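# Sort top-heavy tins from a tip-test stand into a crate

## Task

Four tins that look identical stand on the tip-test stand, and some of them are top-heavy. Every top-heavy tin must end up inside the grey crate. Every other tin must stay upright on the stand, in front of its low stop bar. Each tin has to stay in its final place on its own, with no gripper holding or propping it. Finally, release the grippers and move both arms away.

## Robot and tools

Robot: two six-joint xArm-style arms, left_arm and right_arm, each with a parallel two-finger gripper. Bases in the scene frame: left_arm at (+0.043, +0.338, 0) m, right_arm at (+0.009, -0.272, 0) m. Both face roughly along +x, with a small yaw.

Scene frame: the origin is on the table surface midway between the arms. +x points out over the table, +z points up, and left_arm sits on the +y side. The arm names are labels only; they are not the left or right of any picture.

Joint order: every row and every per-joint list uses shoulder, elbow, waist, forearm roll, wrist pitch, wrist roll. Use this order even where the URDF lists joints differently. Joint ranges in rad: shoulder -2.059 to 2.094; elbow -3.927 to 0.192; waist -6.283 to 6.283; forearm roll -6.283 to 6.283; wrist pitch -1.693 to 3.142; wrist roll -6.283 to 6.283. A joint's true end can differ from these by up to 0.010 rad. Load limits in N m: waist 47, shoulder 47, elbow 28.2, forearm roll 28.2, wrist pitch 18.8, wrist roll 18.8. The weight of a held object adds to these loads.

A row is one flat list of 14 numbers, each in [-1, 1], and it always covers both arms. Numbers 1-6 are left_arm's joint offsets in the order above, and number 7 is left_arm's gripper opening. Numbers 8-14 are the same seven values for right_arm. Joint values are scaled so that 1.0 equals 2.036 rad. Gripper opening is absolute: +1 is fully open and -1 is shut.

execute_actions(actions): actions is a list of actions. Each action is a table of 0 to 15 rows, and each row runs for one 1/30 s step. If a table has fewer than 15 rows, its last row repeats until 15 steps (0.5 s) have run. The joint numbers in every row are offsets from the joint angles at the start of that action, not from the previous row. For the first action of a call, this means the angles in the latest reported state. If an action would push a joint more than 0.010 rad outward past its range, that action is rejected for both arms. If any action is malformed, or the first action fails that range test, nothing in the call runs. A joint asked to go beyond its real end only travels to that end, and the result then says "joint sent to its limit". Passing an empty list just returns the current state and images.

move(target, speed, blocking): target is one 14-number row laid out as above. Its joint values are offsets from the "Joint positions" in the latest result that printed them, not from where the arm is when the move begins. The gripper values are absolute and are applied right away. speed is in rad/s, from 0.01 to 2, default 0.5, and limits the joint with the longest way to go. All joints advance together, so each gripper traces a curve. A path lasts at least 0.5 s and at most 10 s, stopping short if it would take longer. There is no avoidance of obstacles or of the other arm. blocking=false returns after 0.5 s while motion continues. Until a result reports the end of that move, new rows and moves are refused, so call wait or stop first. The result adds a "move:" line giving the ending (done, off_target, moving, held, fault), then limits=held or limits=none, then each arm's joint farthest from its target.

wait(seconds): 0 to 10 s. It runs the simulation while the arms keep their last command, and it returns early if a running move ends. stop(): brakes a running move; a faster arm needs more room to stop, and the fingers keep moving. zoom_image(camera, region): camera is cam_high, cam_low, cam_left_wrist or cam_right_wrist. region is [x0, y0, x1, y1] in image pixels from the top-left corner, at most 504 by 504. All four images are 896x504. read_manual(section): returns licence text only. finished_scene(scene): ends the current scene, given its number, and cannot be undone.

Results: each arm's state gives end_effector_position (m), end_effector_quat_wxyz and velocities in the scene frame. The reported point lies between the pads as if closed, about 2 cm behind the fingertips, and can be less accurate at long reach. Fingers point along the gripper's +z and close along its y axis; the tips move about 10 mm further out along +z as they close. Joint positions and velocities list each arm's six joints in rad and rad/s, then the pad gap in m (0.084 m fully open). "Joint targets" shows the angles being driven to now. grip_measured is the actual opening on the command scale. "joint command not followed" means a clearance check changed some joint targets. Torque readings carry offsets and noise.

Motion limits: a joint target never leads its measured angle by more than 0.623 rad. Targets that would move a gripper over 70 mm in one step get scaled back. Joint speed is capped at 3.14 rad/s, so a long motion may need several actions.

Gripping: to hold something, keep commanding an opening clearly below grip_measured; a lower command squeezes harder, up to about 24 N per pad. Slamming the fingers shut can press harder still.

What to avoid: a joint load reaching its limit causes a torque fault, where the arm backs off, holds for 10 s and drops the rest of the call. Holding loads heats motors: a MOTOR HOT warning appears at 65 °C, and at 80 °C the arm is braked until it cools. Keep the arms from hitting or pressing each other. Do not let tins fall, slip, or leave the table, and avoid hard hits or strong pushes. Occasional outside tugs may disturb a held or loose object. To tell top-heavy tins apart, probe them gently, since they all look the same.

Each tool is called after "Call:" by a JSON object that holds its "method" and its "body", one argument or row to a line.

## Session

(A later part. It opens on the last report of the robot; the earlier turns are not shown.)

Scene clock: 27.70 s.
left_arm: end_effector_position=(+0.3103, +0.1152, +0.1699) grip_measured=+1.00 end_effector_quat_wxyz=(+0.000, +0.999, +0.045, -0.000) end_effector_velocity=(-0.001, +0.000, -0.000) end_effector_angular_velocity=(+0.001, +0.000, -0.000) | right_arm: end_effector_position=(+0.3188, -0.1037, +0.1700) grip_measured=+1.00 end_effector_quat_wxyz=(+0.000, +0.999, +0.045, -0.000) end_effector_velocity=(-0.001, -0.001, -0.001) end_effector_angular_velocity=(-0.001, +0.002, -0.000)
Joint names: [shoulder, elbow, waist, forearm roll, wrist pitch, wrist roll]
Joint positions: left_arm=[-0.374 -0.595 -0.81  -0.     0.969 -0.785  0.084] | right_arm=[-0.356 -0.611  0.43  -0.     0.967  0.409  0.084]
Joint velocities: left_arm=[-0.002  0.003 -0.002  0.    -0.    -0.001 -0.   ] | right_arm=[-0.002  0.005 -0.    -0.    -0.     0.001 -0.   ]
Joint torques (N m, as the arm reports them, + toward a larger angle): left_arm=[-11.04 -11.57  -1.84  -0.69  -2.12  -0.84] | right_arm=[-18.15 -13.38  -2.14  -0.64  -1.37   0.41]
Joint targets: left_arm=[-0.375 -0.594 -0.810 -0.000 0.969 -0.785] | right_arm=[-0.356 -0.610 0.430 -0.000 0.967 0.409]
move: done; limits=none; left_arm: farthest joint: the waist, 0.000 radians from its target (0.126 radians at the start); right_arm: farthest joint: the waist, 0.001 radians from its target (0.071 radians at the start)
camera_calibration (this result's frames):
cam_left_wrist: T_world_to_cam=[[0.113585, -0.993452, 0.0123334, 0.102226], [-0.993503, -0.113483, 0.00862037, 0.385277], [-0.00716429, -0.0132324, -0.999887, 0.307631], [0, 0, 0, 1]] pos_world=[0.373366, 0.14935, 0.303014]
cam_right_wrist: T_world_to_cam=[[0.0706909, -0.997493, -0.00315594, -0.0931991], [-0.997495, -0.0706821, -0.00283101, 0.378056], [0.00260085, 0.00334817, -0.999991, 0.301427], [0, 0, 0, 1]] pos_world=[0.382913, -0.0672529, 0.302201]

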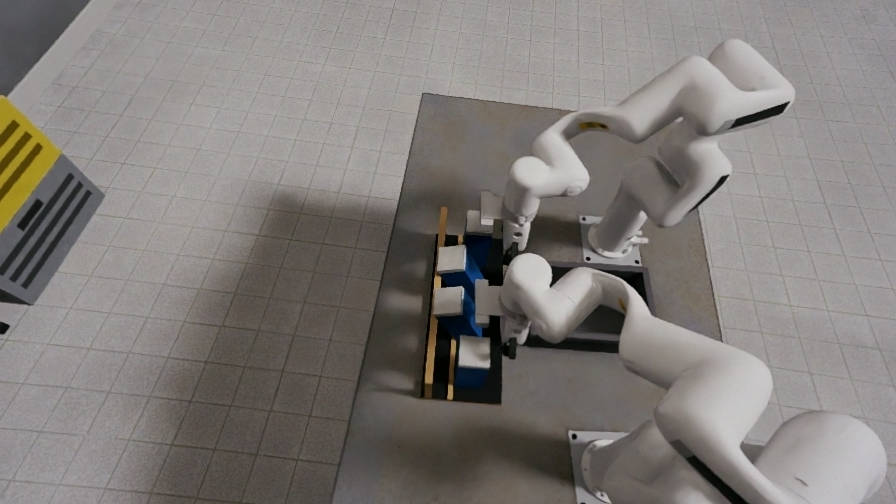

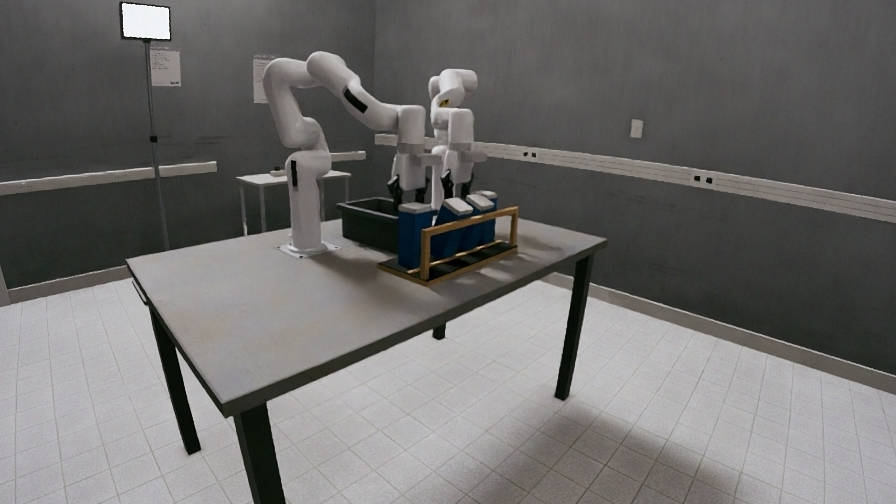

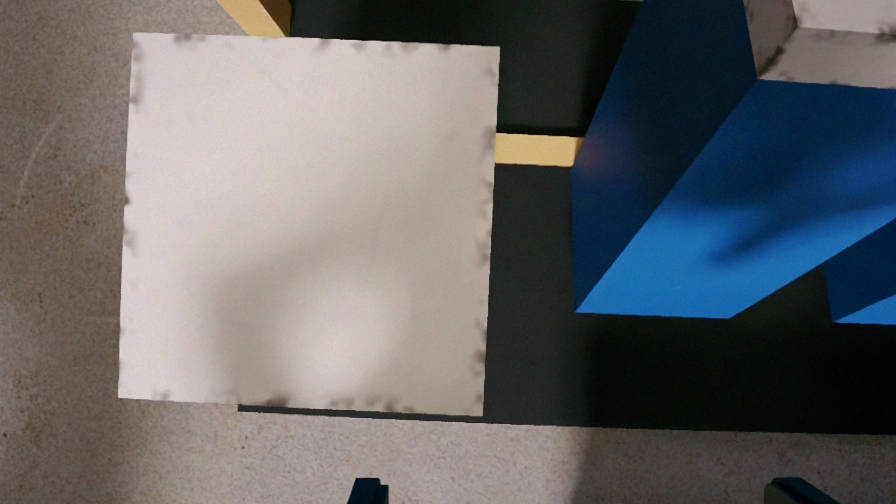

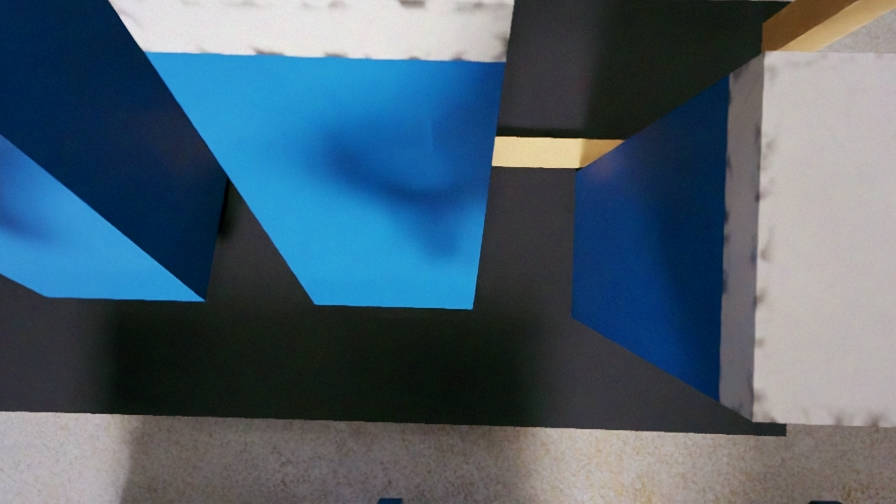

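Call:
{"method": "move", "body": {
  "target": [-0.0388,-0.085,0,0,0.1238,0,1, -0.0408,-0.0963,0,0,0.1371,0,1],
  "speed": 0.6
}}

Scene clock: 33.60 s.
left_arm: end_effector_position=(+0.3101, +0.1154, +0.2500) grip_measured=+1.00 end_effector_quat_wxyz=(-0.000, +0.999, +0.044, -0.000) end_effector_velocity=(+0.001, -0.000, +0.002) end_effector_angular_velocity=(-0.001, -0.003, +0.000) | right_arm: end_effector_position=(+0.3187, -0.1038, +0.2596) grip_measured=+1.00 end_effector_quat_wxyz=(+0.000, +0.999, +0.045, -0.000) end_effector_velocity=(+0.000, +0.001, +0.001) end_effector_angular_velocity=(+0.002, -0.003, -0.001)
Joint names: [shoulder, elbow, waist, forearm roll, wrist pitch, wrist roll]
Joint positions: left_arm=[-0.453 -0.767 -0.81  -0.     1.221 -0.785  0.084] | right_arm=[-0.439 -0.806  0.43  -0.     1.246  0.409  0.084]
Joint velocities: left_arm=[-0.001 -0.003  0.     0.001  0.001 -0.    -0.   ] | right_arm=[-0.001 -0.002  0.001  0.     0.001  0.002  0.   ]
Joint torques (N m, as the arm reports them, + toward a larger angle): left_arm=[ -9.97 -12.21  -1.33  -0.48  -2.2   -0.81] | right_arm=[-17.08 -14.03  -2.22  -0.56  -1.39   0.42]
Joint targets: left_arm=[-0.453 -0.768 -0.810 -0.000 1.221 -0.785] | right_arm=[-0.439 -0.807 0.430 -0.000 1.246 0.409]
move: done; limits=none; left_arm: farthest joint: the elbow, 0.001 radians from its target (0.174 radians at the start); right_arm: farthest joint: the elbow, 0.001 radians from its target (0.197 radians at the start)
camera_calibration (this result's frames):
cam_left_wrist: T_world_to_cam=[[0.113541, -0.99346, 0.012039, 0.101487], [-0.993505, -0.113438, 0.00893189, 0.384339], [-0.00750781, -0.0129749, -0.999888, 0.387763], [0, 0, 0, 1]] pos_world=[0.373231, 0.149453, 0.383065]
cam_right_wrist: T_world_to_cam=[[0.0706797, -0.997495, -0.00296701, -0.0930238], [-0.997497, -0.0706727, -0.0024202, 0.378072], [0.00220445, 0.00313064, -0.999993, 0.391082], [0, 0, 0, 1]] pos_world=[0.382838, -0.0672957, 0.391718]

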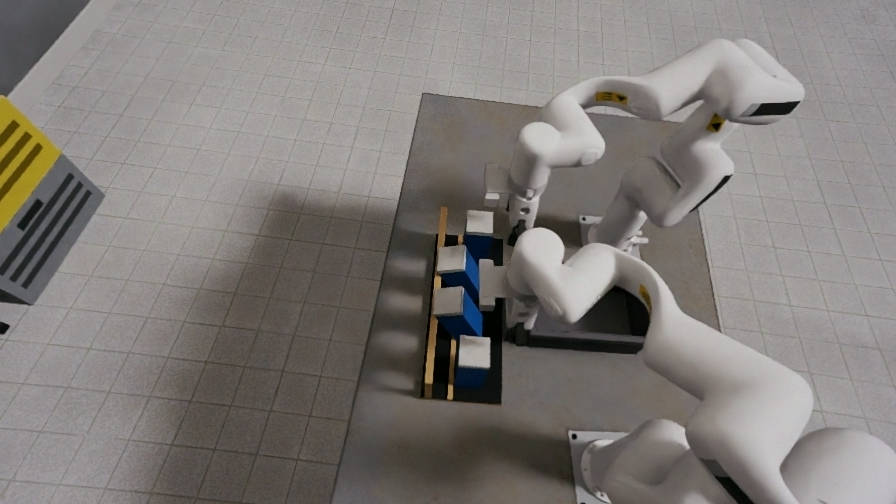

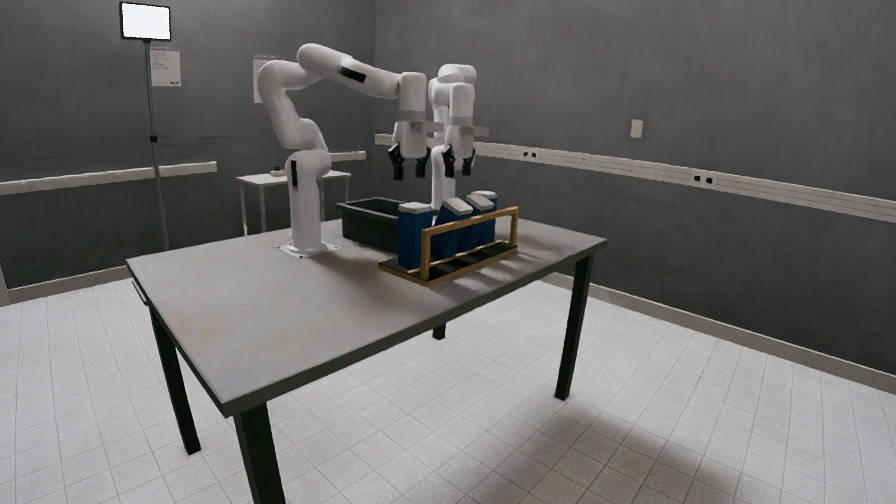

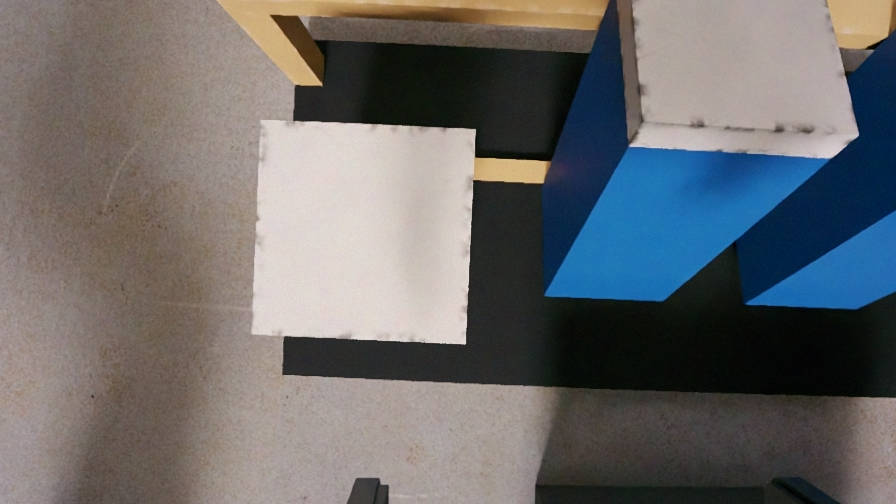

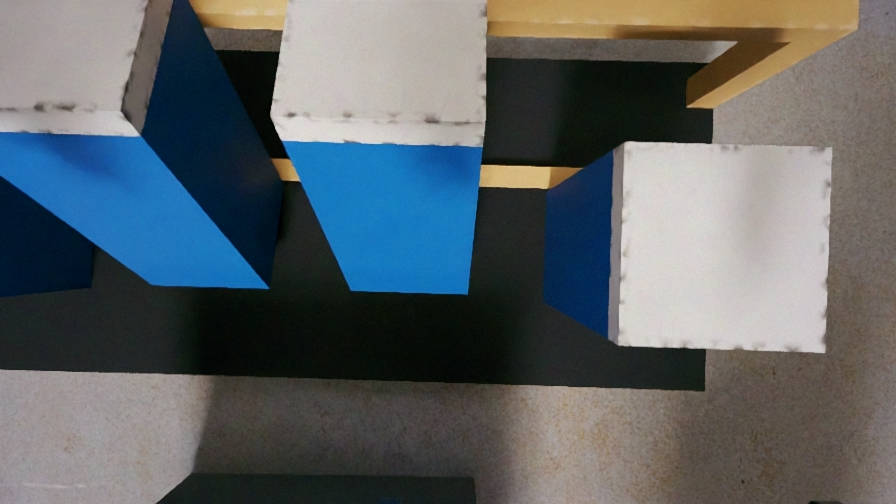

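Call:
{"method": "move", "body": {
  "target": [0,0,0,0,0,0,1, 0.2253,-0.2216,-0.0015,0,-0.0042,0.0177,1],
  "speed": 0.6
}}

Scene clock: 35.67 s.
left_arm: end_effector_position=(+0.3101, +0.1154, +0.2500) grip_measured=+1.00 end_effector_quat_wxyz=(-0.000, +0.999, +0.044, -0.000) end_effector_velocity=(+0.000, -0.000, +0.000) end_effector_angular_velocity=(+0.000, -0.000, +0.000) | right_arm: end_effector_position=(+0.4349, -0.0422, +0.2603) grip_measured=+1.00 end_effector_quat_wxyz=(-0.000, +1.000, +0.025, +0.000) end_effector_velocity=(+0.001, -0.000, -0.002) end_effector_angular_velocity=(-0.001, +0.002, -0.001)
Joint names: [shoulder, elbow, waist, forearm roll, wrist pitch, wrist roll]
Joint positions: left_arm=[-0.453 -0.767 -0.81  -0.     1.221 -0.785  0.084] | right_arm=[ 0.019 -1.257  0.427 -0.     1.237  0.445  0.084]
Joint velocities: left_arm=[ 0. -0. -0.  0.  0. -0. -0.] | right_arm=[ 0.005 -0.002 -0.001  0.    -0.001 -0.    -0.   ]
Joint torques (N m, as the arm reports them, + toward a larger angle): left_arm=[ -9.8  -12.51  -1.81  -0.46  -2.12  -0.87] | right_arm=[-29.78 -14.07  -2.18  -0.54  -1.32   0.45]
Joint targets: left_arm=[-0.453 -0.767 -0.810 -0.000 1.221 -0.785] | right_arm=[0.020 -1.257 0.427 -0.000 1.237 0.445]
move: done; limits=none; left_arm: farthest joint: the waist, 0.000 radians from its target (0.000 radians at the start); right_arm: farthest joint: the waist, 0.000 radians from its target (0.003 radians at the start)
camera_calibration (this result's frames):
cam_left_wrist: T_world_to_cam=[[0.113541, -0.99346, 0.0120397, 0.101486], [-0.993505, -0.113438, 0.0089314, 0.384339], [-0.00750724, -0.0129756, -0.999888, 0.387763], [0, 0, 0, 1]] pos_world=[0.373231, 0.149453, 0.383065]
cam_right_wrist: T_world_to_cam=[[0.0316768, -0.999492, -0.00349692, -0.0228232], [-0.999492, -0.0316645, -0.00351628, 0.501096], [0.00340376, 0.00360653, -0.999988, 0.390821], [0, 0, 0, 1]] pos_world=[0.500235, -0.00835412, 0.392498]

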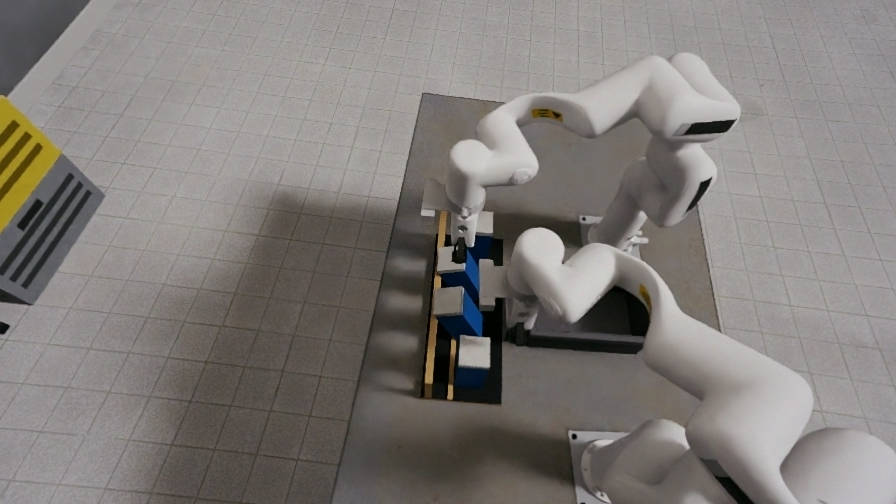

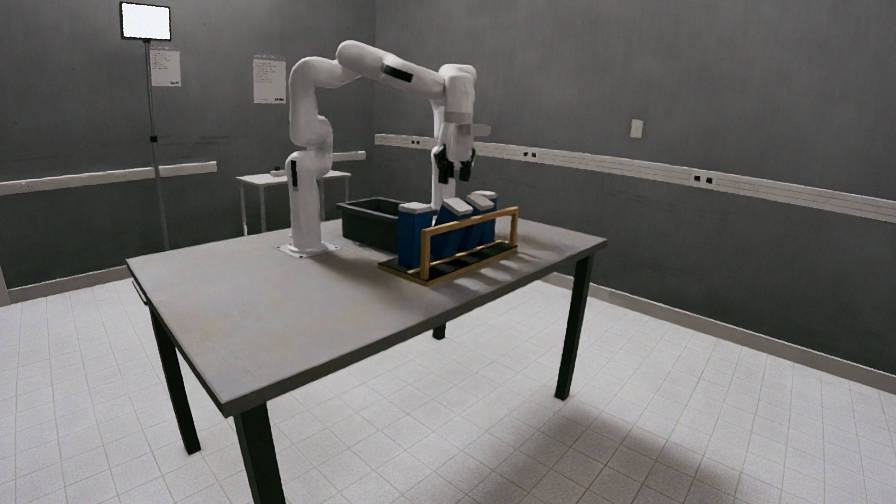

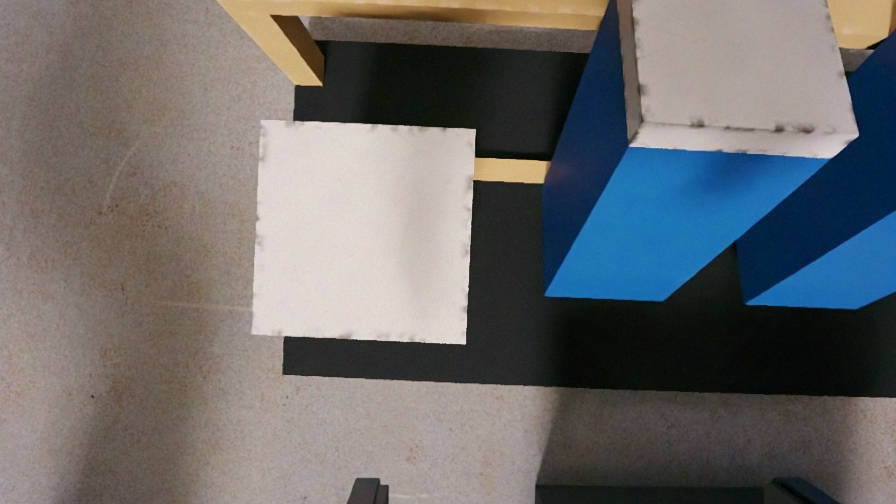

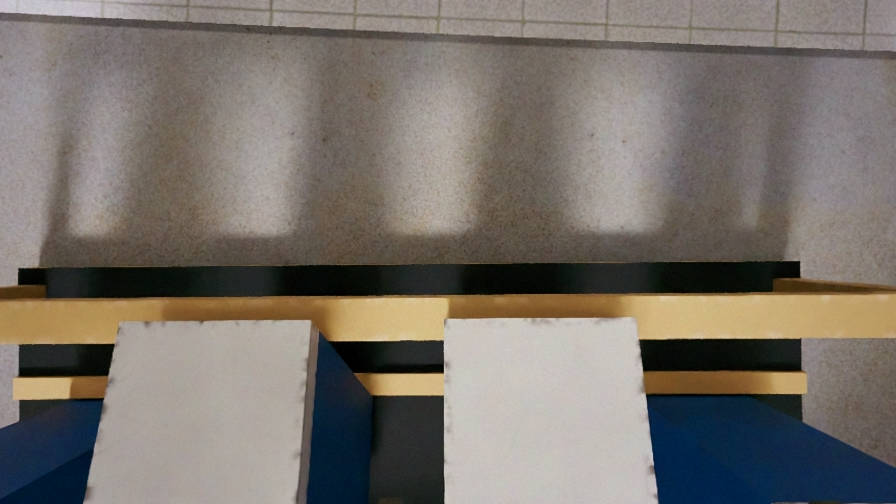

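Call:
{"method": "move", "body": {
  "target": [0,0,0,0,0,0,1, 0.0423,0.0941,0,0,-0.1359,0,1],
  "speed": 0.3
}}

Call:
{"method": "move", "body": {
  "target": [0,0,0,0,0,0,1, 0,0,0,0,0,0,-0.2]
}}

Scene clock: 41.57 s.
left_arm: end_effector_position=(+0.3101, +0.1154, +0.2500) grip_measured=+1.00 end_effector_quat_wxyz=(-0.000, +0.999, +0.044, -0.000) end_effector_velocity=(-0.000, +0.000, -0.000) end_effector_angular_velocity=(+0.001, +0.001, +0.000) | right_arm: end_effector_position=(+0.4349, -0.0422, +0.1601) grip_measured=+1.00 end_effector_quat_wxyz=(-0.000, +1.000, +0.025, +0.000) end_effector_velocity=(-0.001, +0.000, -0.002) end_effector_angular_velocity=(-0.000, +0.001, +0.000)
Joint names: [shoulder, elbow, waist, forearm roll, wrist pitch, wrist roll]
Joint positions: left_arm=[-0.453 -0.767 -0.81  -0.     1.221 -0.785  0.084] | right_arm=[ 0.105 -1.066  0.427 -0.     0.961  0.445  0.084]
Joint velocities: left_arm=[ 0.001  0.     0.     0.     0.001 -0.     0.   ] | right_arm=[ 0.001  0.003  0.001  0.    -0.003  0.     0.   ]
Joint torques (N m, as the arm reports them, + toward a larger angle): left_arm=[-10.17 -12.08  -1.89  -0.64  -2.13  -0.8 ] | right_arm=[-31.15 -13.56  -2.06  -0.61  -1.37   0.42]
Joint targets: left_arm=[-0.453 -0.767 -0.810 -0.000 1.221 -0.785] | right_arm=[0.105 -1.065 0.427 -0.000 0.960 0.445]
move: done; limits=none; left_arm: farthest joint: the waist, 0.000 radians from its target (0.000 radians at the start); right_arm: farthest joint: the waist, 0.000 radians from its target (0.000 radians at the start)
camera_calibration (this result's frames):
cam_left_wrist: T_world_to_cam=[[0.113541, -0.99346, 0.0120399, 0.101486], [-0.993505, -0.113438, 0.00893136, 0.384339], [-0.00750718, -0.0129758, -0.999888, 0.387763], [0, 0, 0, 1]] pos_world=[0.373231, 0.149453, 0.383065]
cam_right_wrist: T_world_to_cam=[[0.031685, -0.999493, -0.00324565, -0.023196], [-0.999494, -0.0316753, -0.00301022, 0.500702], [0.00290588, 0.00333938, -0.99999, 0.290914], [0, 0, 0, 1]] pos_world=[0.500338, -0.00829588, 0.292343]

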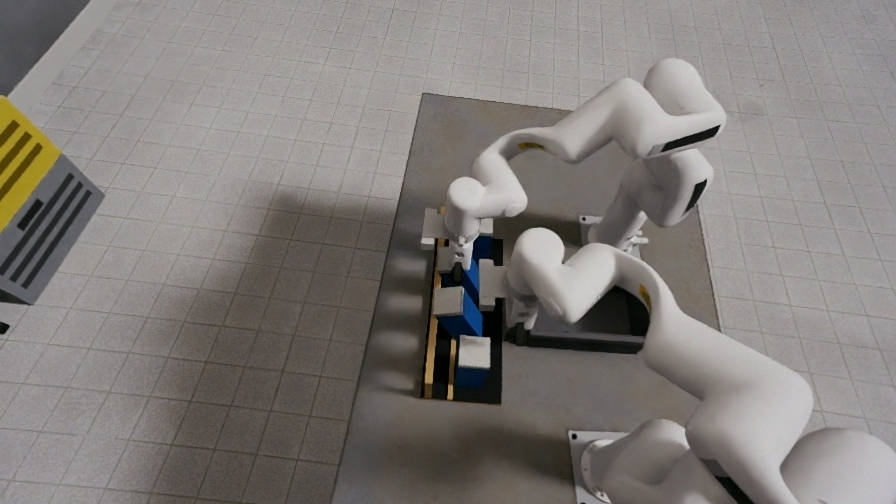

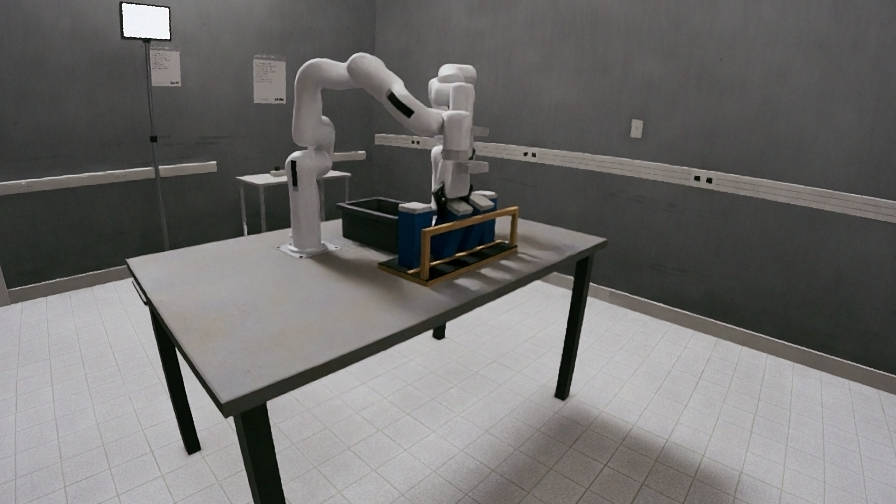

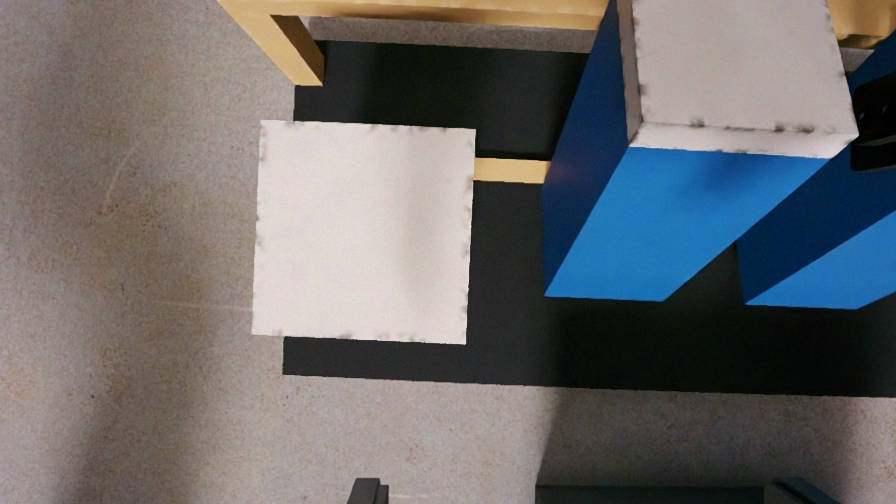

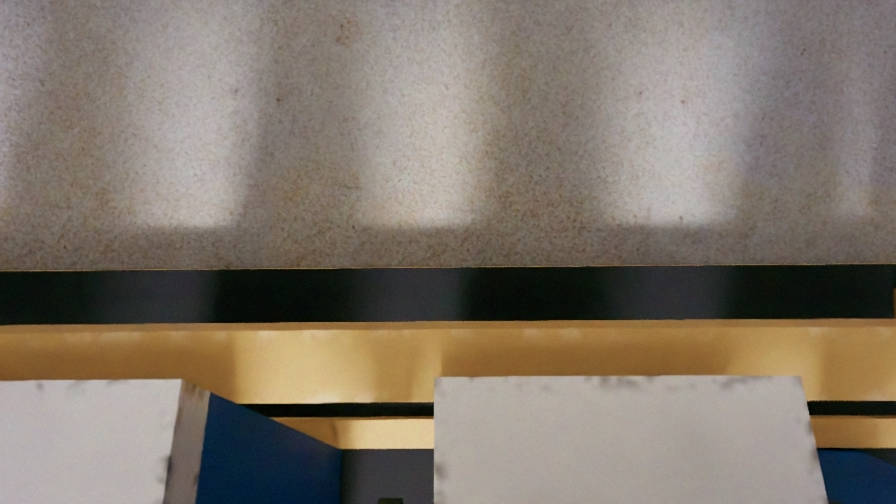

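Scene clock: 42.07 s.
left_arm: end_effector_position=(+0.3101, +0.1154, +0.2500) grip_measured=+1.00 end_effector_quat_wxyz=(-0.000, +0.999, +0.044, -0.000) end_effector_velocity=(+0.000, -0.000, +0.000) end_effector_angular_velocity=(-0.000, -0.001, -0.000) | right_arm: end_effector_position=(+0.4350, -0.0420, +0.1603) grip_measured=+0.51 end_effector_quat_wxyz=(-0.000, +1.000, +0.025, +0.000) end_effector_velocity=(+0.000, -0.000, +0.000) end_effector_angular_velocity=(-0.000, +0.000, +0.000)
Joint names: [shoulder, elbow, waist, forearm roll, wrist pitch, wrist roll]
Joint positions: left_arm=[-0.453 -0.767 -0.81  -0.     1.221 -0.785  0.084] | right_arm=[ 0.105 -1.066  0.427  0.     0.96   0.445  0.065]
Joint velocities: left_arm=[ 0.    -0.    -0.     0.    -0.001  0.    -0.   ] | right_arm=[ 0.    -0.001 -0.    -0.     0.001 -0.001  0.   ]
Joint torques (N m, as the arm reports them, + toward a larger angle): left_arm=[ -9.85 -12.33  -1.69  -0.34  -2.12  -0.72] | right_arm=[-29.74 -12.76  -2.99  -1.33  -1.17   0.52]
Joint targets: left_arm=[-0.453 -0.767 -0.810 -0.000 1.221 -0.785] | right_arm=[0.105 -1.066 0.427 -0.000 0.961 0.445]
move: done; limits=none; left_arm: farthest joint: the waist, 0.000 radians from its target (0.000 radians at the start); right_arm: farthest joint: the wrist pitch, 0.001 radians from its target (0.000 radians at the start)
camera_calibration (this result's frames):
cam_left_wrist: T_world_to_cam=[[0.113541, -0.99346, 0.0120399, 0.101486], [-0.993505, -0.113438, 0.0089314, 0.384339], [-0.00750722, -0.0129758, -0.999888, 0.387763], [0, 0, 0, 1]] pos_world=[0.373231, 0.149453, 0.383065]
cam_right_wrist: T_world_to_cam=[[0.0318407, -0.999486, -0.00361525, -0.02301], [-0.999487, -0.0318283, -0.00342602, 0.500826], [0.00330919, 0.00372249, -0.999988, 0.290944], [0, 0, 0, 1]] pos_world=[0.500339, -0.00814078, 0.292573]

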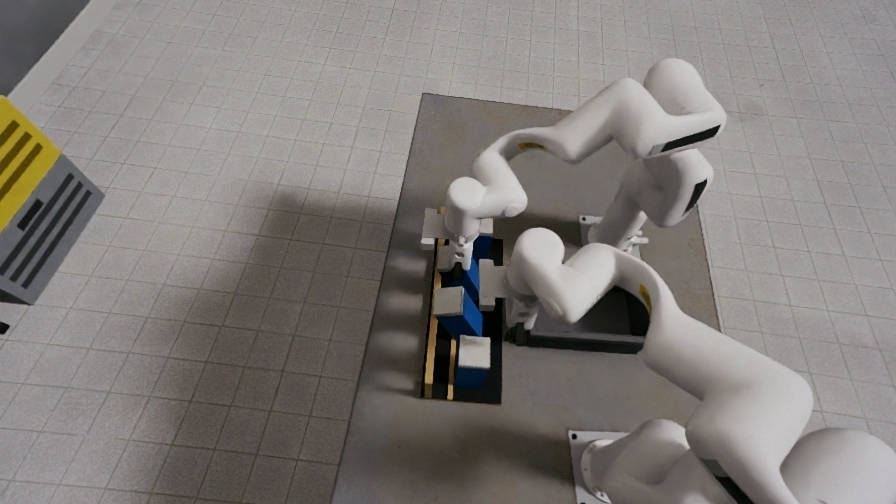

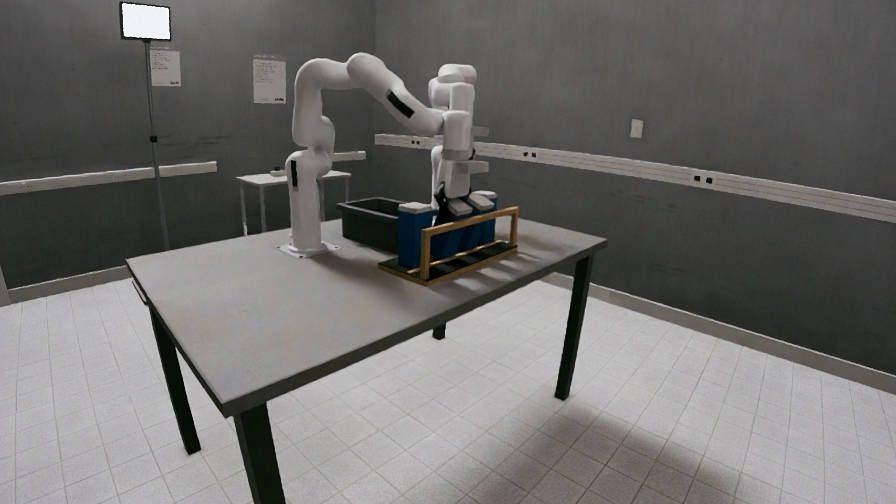

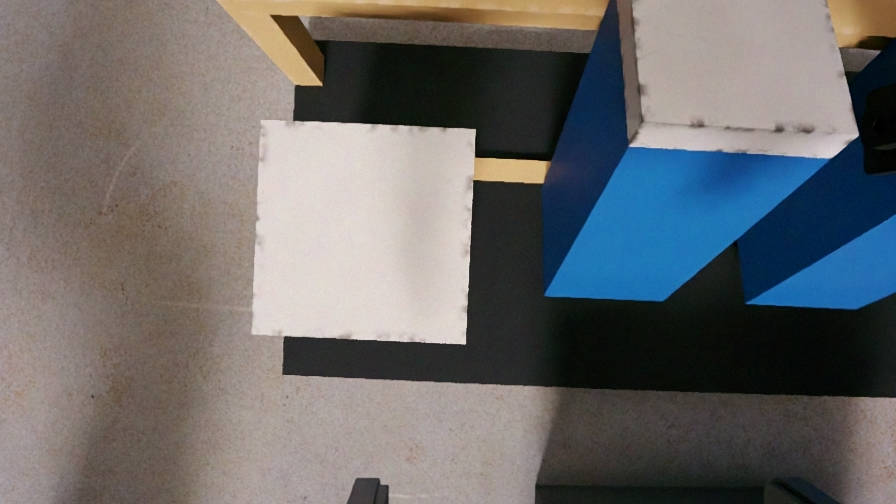

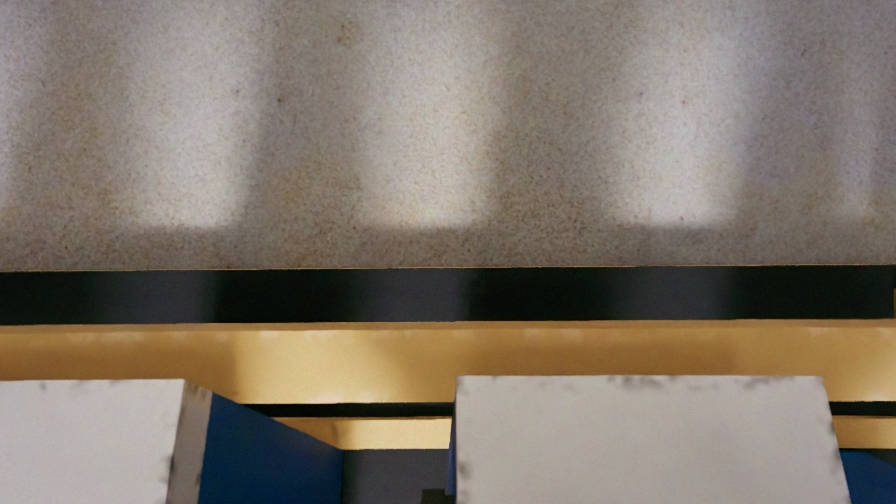

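Call:
{"method": "move", "body": {
  "target": [0,0,0,0,0,0,1, -0.0447,-0.1186,0,0,0.1638,0,-1],
  "speed": 0.3
}}

Scene clock: 44.33 s.
left_arm: end_effector_position=(+0.3101, +0.1154, +0.2500) grip_measured=+1.00 end_effector_quat_wxyz=(-0.000, +0.999, +0.044, -0.000) end_effector_velocity=(-0.000, +0.000, -0.001) end_effector_angular_velocity=(-0.000, +0.001, +0.000) | right_arm: end_effector_position=(+0.4346, -0.0422, +0.2797) grip_measured=+0.51 end_effector_quat_wxyz=(+0.000, +1.000, +0.025, -0.000) end_effector_velocity=(+0.001, -0.000, +0.002) end_effector_angular_velocity=(+0.003, -0.003, -0.001)
Joint names: [shoulder, elbow, waist, forearm roll, wrist pitch, wrist roll]
Joint positions: left_arm=[-0.453 -0.767 -0.81  -0.     1.221 -0.785  0.084] | right_arm=[ 0.014 -1.307  0.427  0.     1.294  0.445  0.065]
Joint velocities: left_arm=[-0.     0.001 -0.    -0.001 -0.     0.     0.   ] | right_arm=[-0.003 -0.003 -0.001  0.001  0.001  0.    -0.   ]
Joint torques (N m, as the arm reports them, + toward a larger angle): left_arm=[-10.18 -12.18  -1.41  -0.49  -2.2   -0.9 ] | right_arm=[-31.56 -15.25  -2.13  -0.65  -1.55   0.44]
Joint targets: left_arm=[-0.453 -0.767 -0.810 -0.000 1.221 -0.785] | right_arm=[0.014 -1.308 0.427 0.000 1.294 0.445]
move: done; limits=none; left_arm: farthest joint: the waist, 0.000 radians from its target (0.000 radians at the start); right_arm: farthest joint: the waist, 0.000 radians from its target (0.000 radians at the start)
camera_calibration (this result's frames):
cam_left_wrist: T_world_to_cam=[[0.113541, -0.99346, 0.0120399, 0.101486], [-0.993505, -0.113437, 0.00893144, 0.384339], [-0.00750726, -0.0129758, -0.999888, 0.387763], [0, 0, 0, 1]] pos_world=[0.373231, 0.149452, 0.383065]
cam_right_wrist: T_world_to_cam=[[0.0318779, -0.999487, -0.00297165, -0.0229439], [-0.99949, -0.0318718, -0.00208797, 0.500502], [0.00199219, 0.0030367, -0.999993, 0.410891], [0, 0, 0, 1]] pos_world=[0.500159, -0.00822799, 0.411865]

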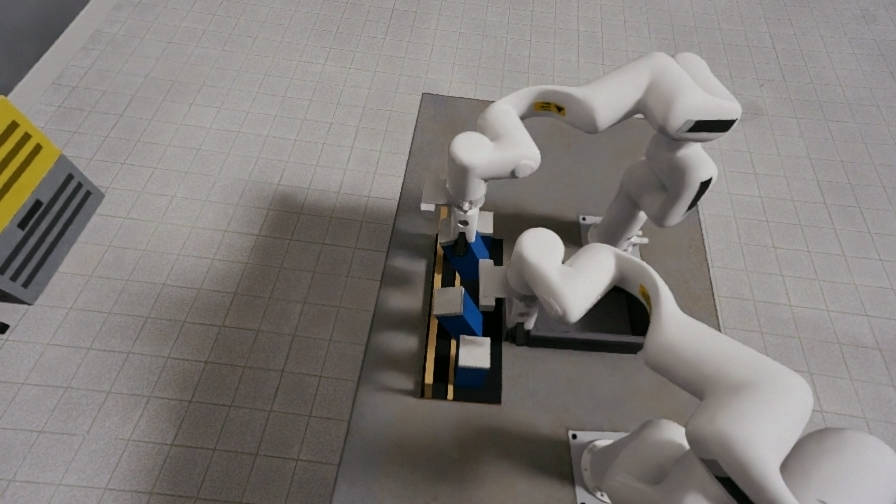

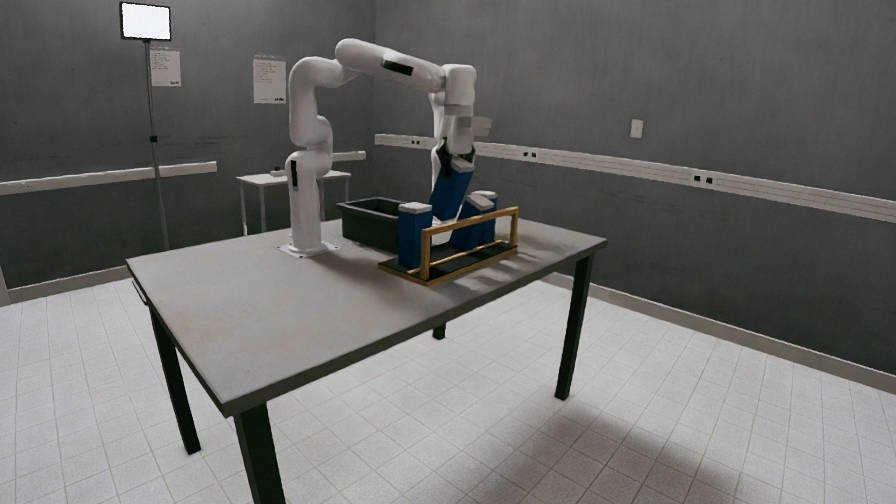

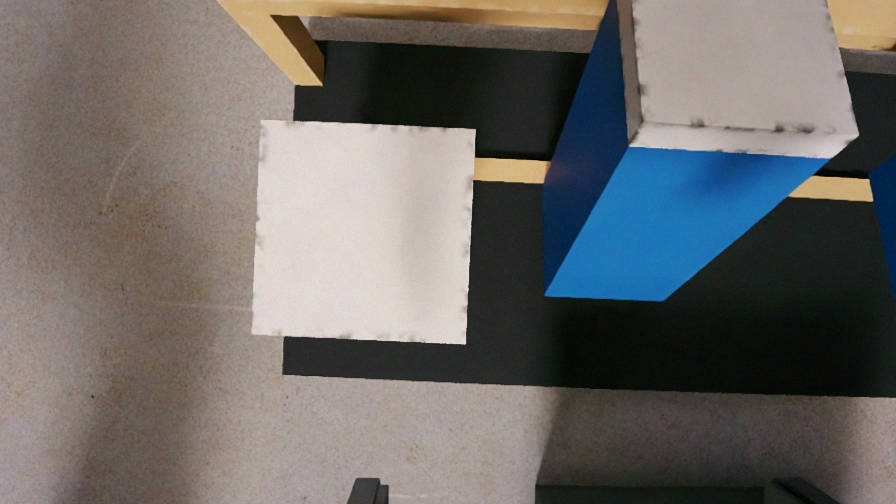

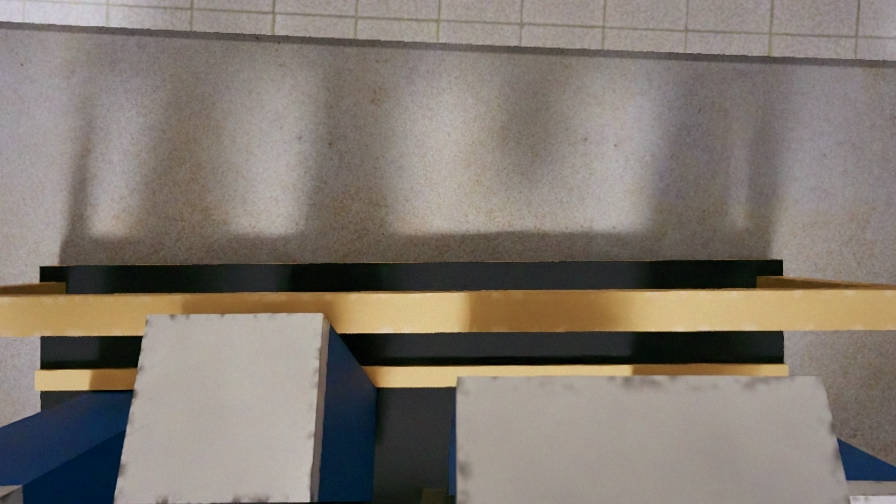

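Call:
{"method": "move", "body": {
  "target": [0,0,0.147,0,0,0.147,1, -0.4549,0.4228,0.3384,0,-0.1502,-0.2186,-1],
  "speed": 0.6
}}

Scene clock: 49.17 s.
left_arm: end_effector_position=(+0.3639, +0.2039, +0.2500) grip_measured=+1.00 end_effector_quat_wxyz=(+0.000, +0.999, +0.044, -0.000) end_effector_velocity=(+0.001, +0.000, +0.000) end_effector_angular_velocity=(+0.000, -0.000, +0.001) | right_arm: end_effector_position=(+0.1299, +0.0248, +0.2801) grip_measured=+0.51 end_effector_quat_wxyz=(-0.103, +0.816, +0.548, +0.153) end_effector_velocity=(-0.001, -0.000, -0.000) end_effector_angular_velocity=(-0.000, +0.000, +0.004)
Joint names: [shoulder, elbow, waist, forearm roll, wrist pitch, wrist roll]
Joint positions: left_arm=[-0.453 -0.767 -0.511 -0.     1.221 -0.486  0.084] | right_arm=[-0.911 -0.447  1.115  0.     0.988  0.     0.065]
Joint velocities: left_arm=[ 0.001 -0.001  0.001  0.    -0.     0.    -0.   ] | right_arm=[-0.003  0.002  0.003  0.001  0.001 -0.002  0.   ]
Joint torques (N m, as the arm reports them, + toward a larger angle): left_arm=[ -9.96 -12.26  -1.65  -0.43  -2.18  -0.86] | right_arm=[ -7.98 -16.01  -2.18  -0.54  -2.27   0.41]
Joint targets: left_arm=[-0.453 -0.767 -0.511 -0.000 1.221 -0.485] | right_arm=[-0.912 -0.446 1.116 0.000 0.988 0.000]
move: done; limits=none; left_arm: farthest joint: the waist, 0.000 radians from its target (0.299 radians at the start); right_arm: farthest joint: the waist, 0.001 radians from its target (0.689 radians at the start)
camera_calibration (this result's frames):
cam_left_wrist: T_world_to_cam=[[0.11345, -0.993469, 0.0121461, 0.183337], [-0.993515, -0.113346, 0.00893916, 0.447855], [-0.00750407, -0.0130815, -0.999886, 0.389336], [0, 0, 0, 1]] pos_world=[0.427072, 0.237995, 0.383061]
cam_right_wrist: T_world_to_cam=[[0.919812, -0.392234, -0.00990906, -0.0747301], [-0.368605, -0.855195, -0.364378, 0.238059], [0.134447, 0.338812, -0.931198, 0.366849], [0, 0, 0, 1]] pos_world=[0.107166, 0.0499827, 0.427613]

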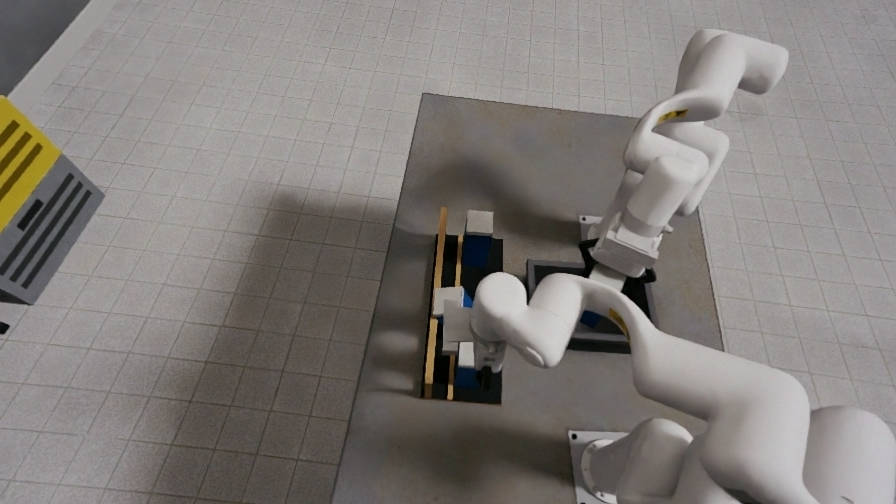

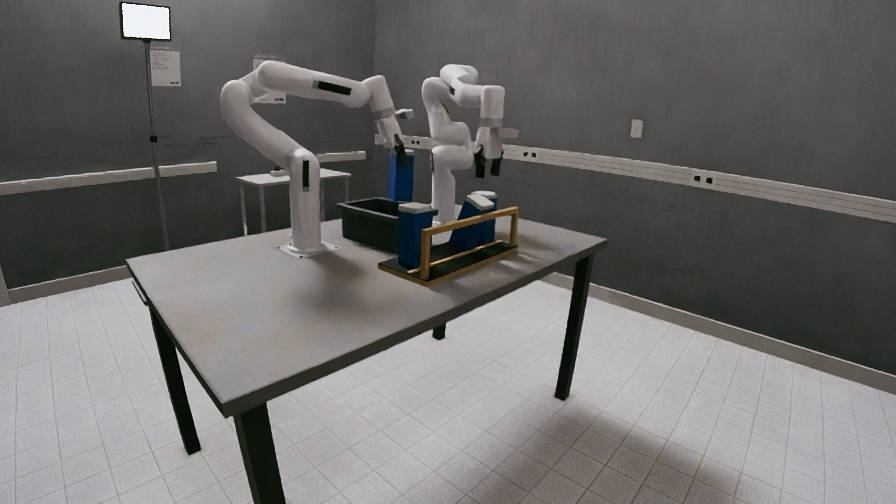

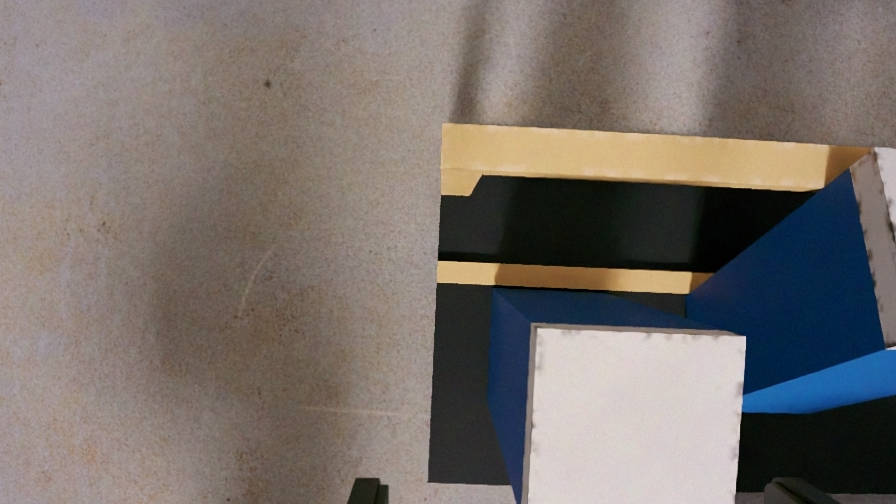

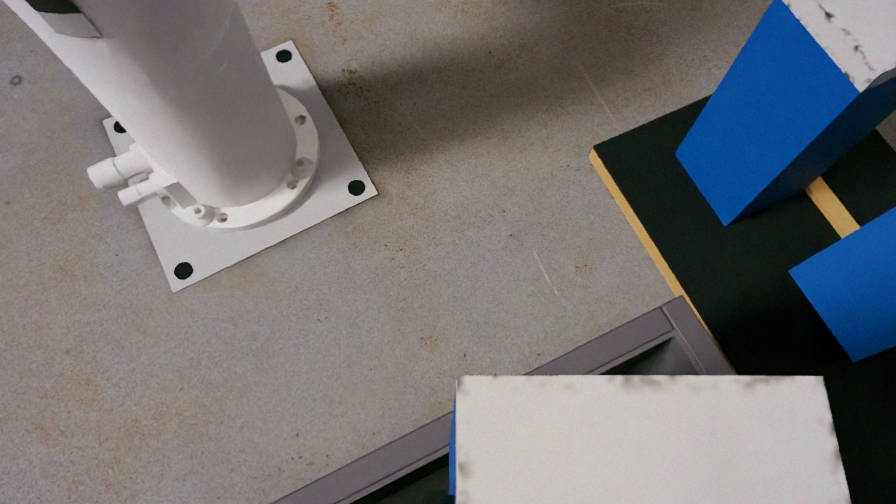

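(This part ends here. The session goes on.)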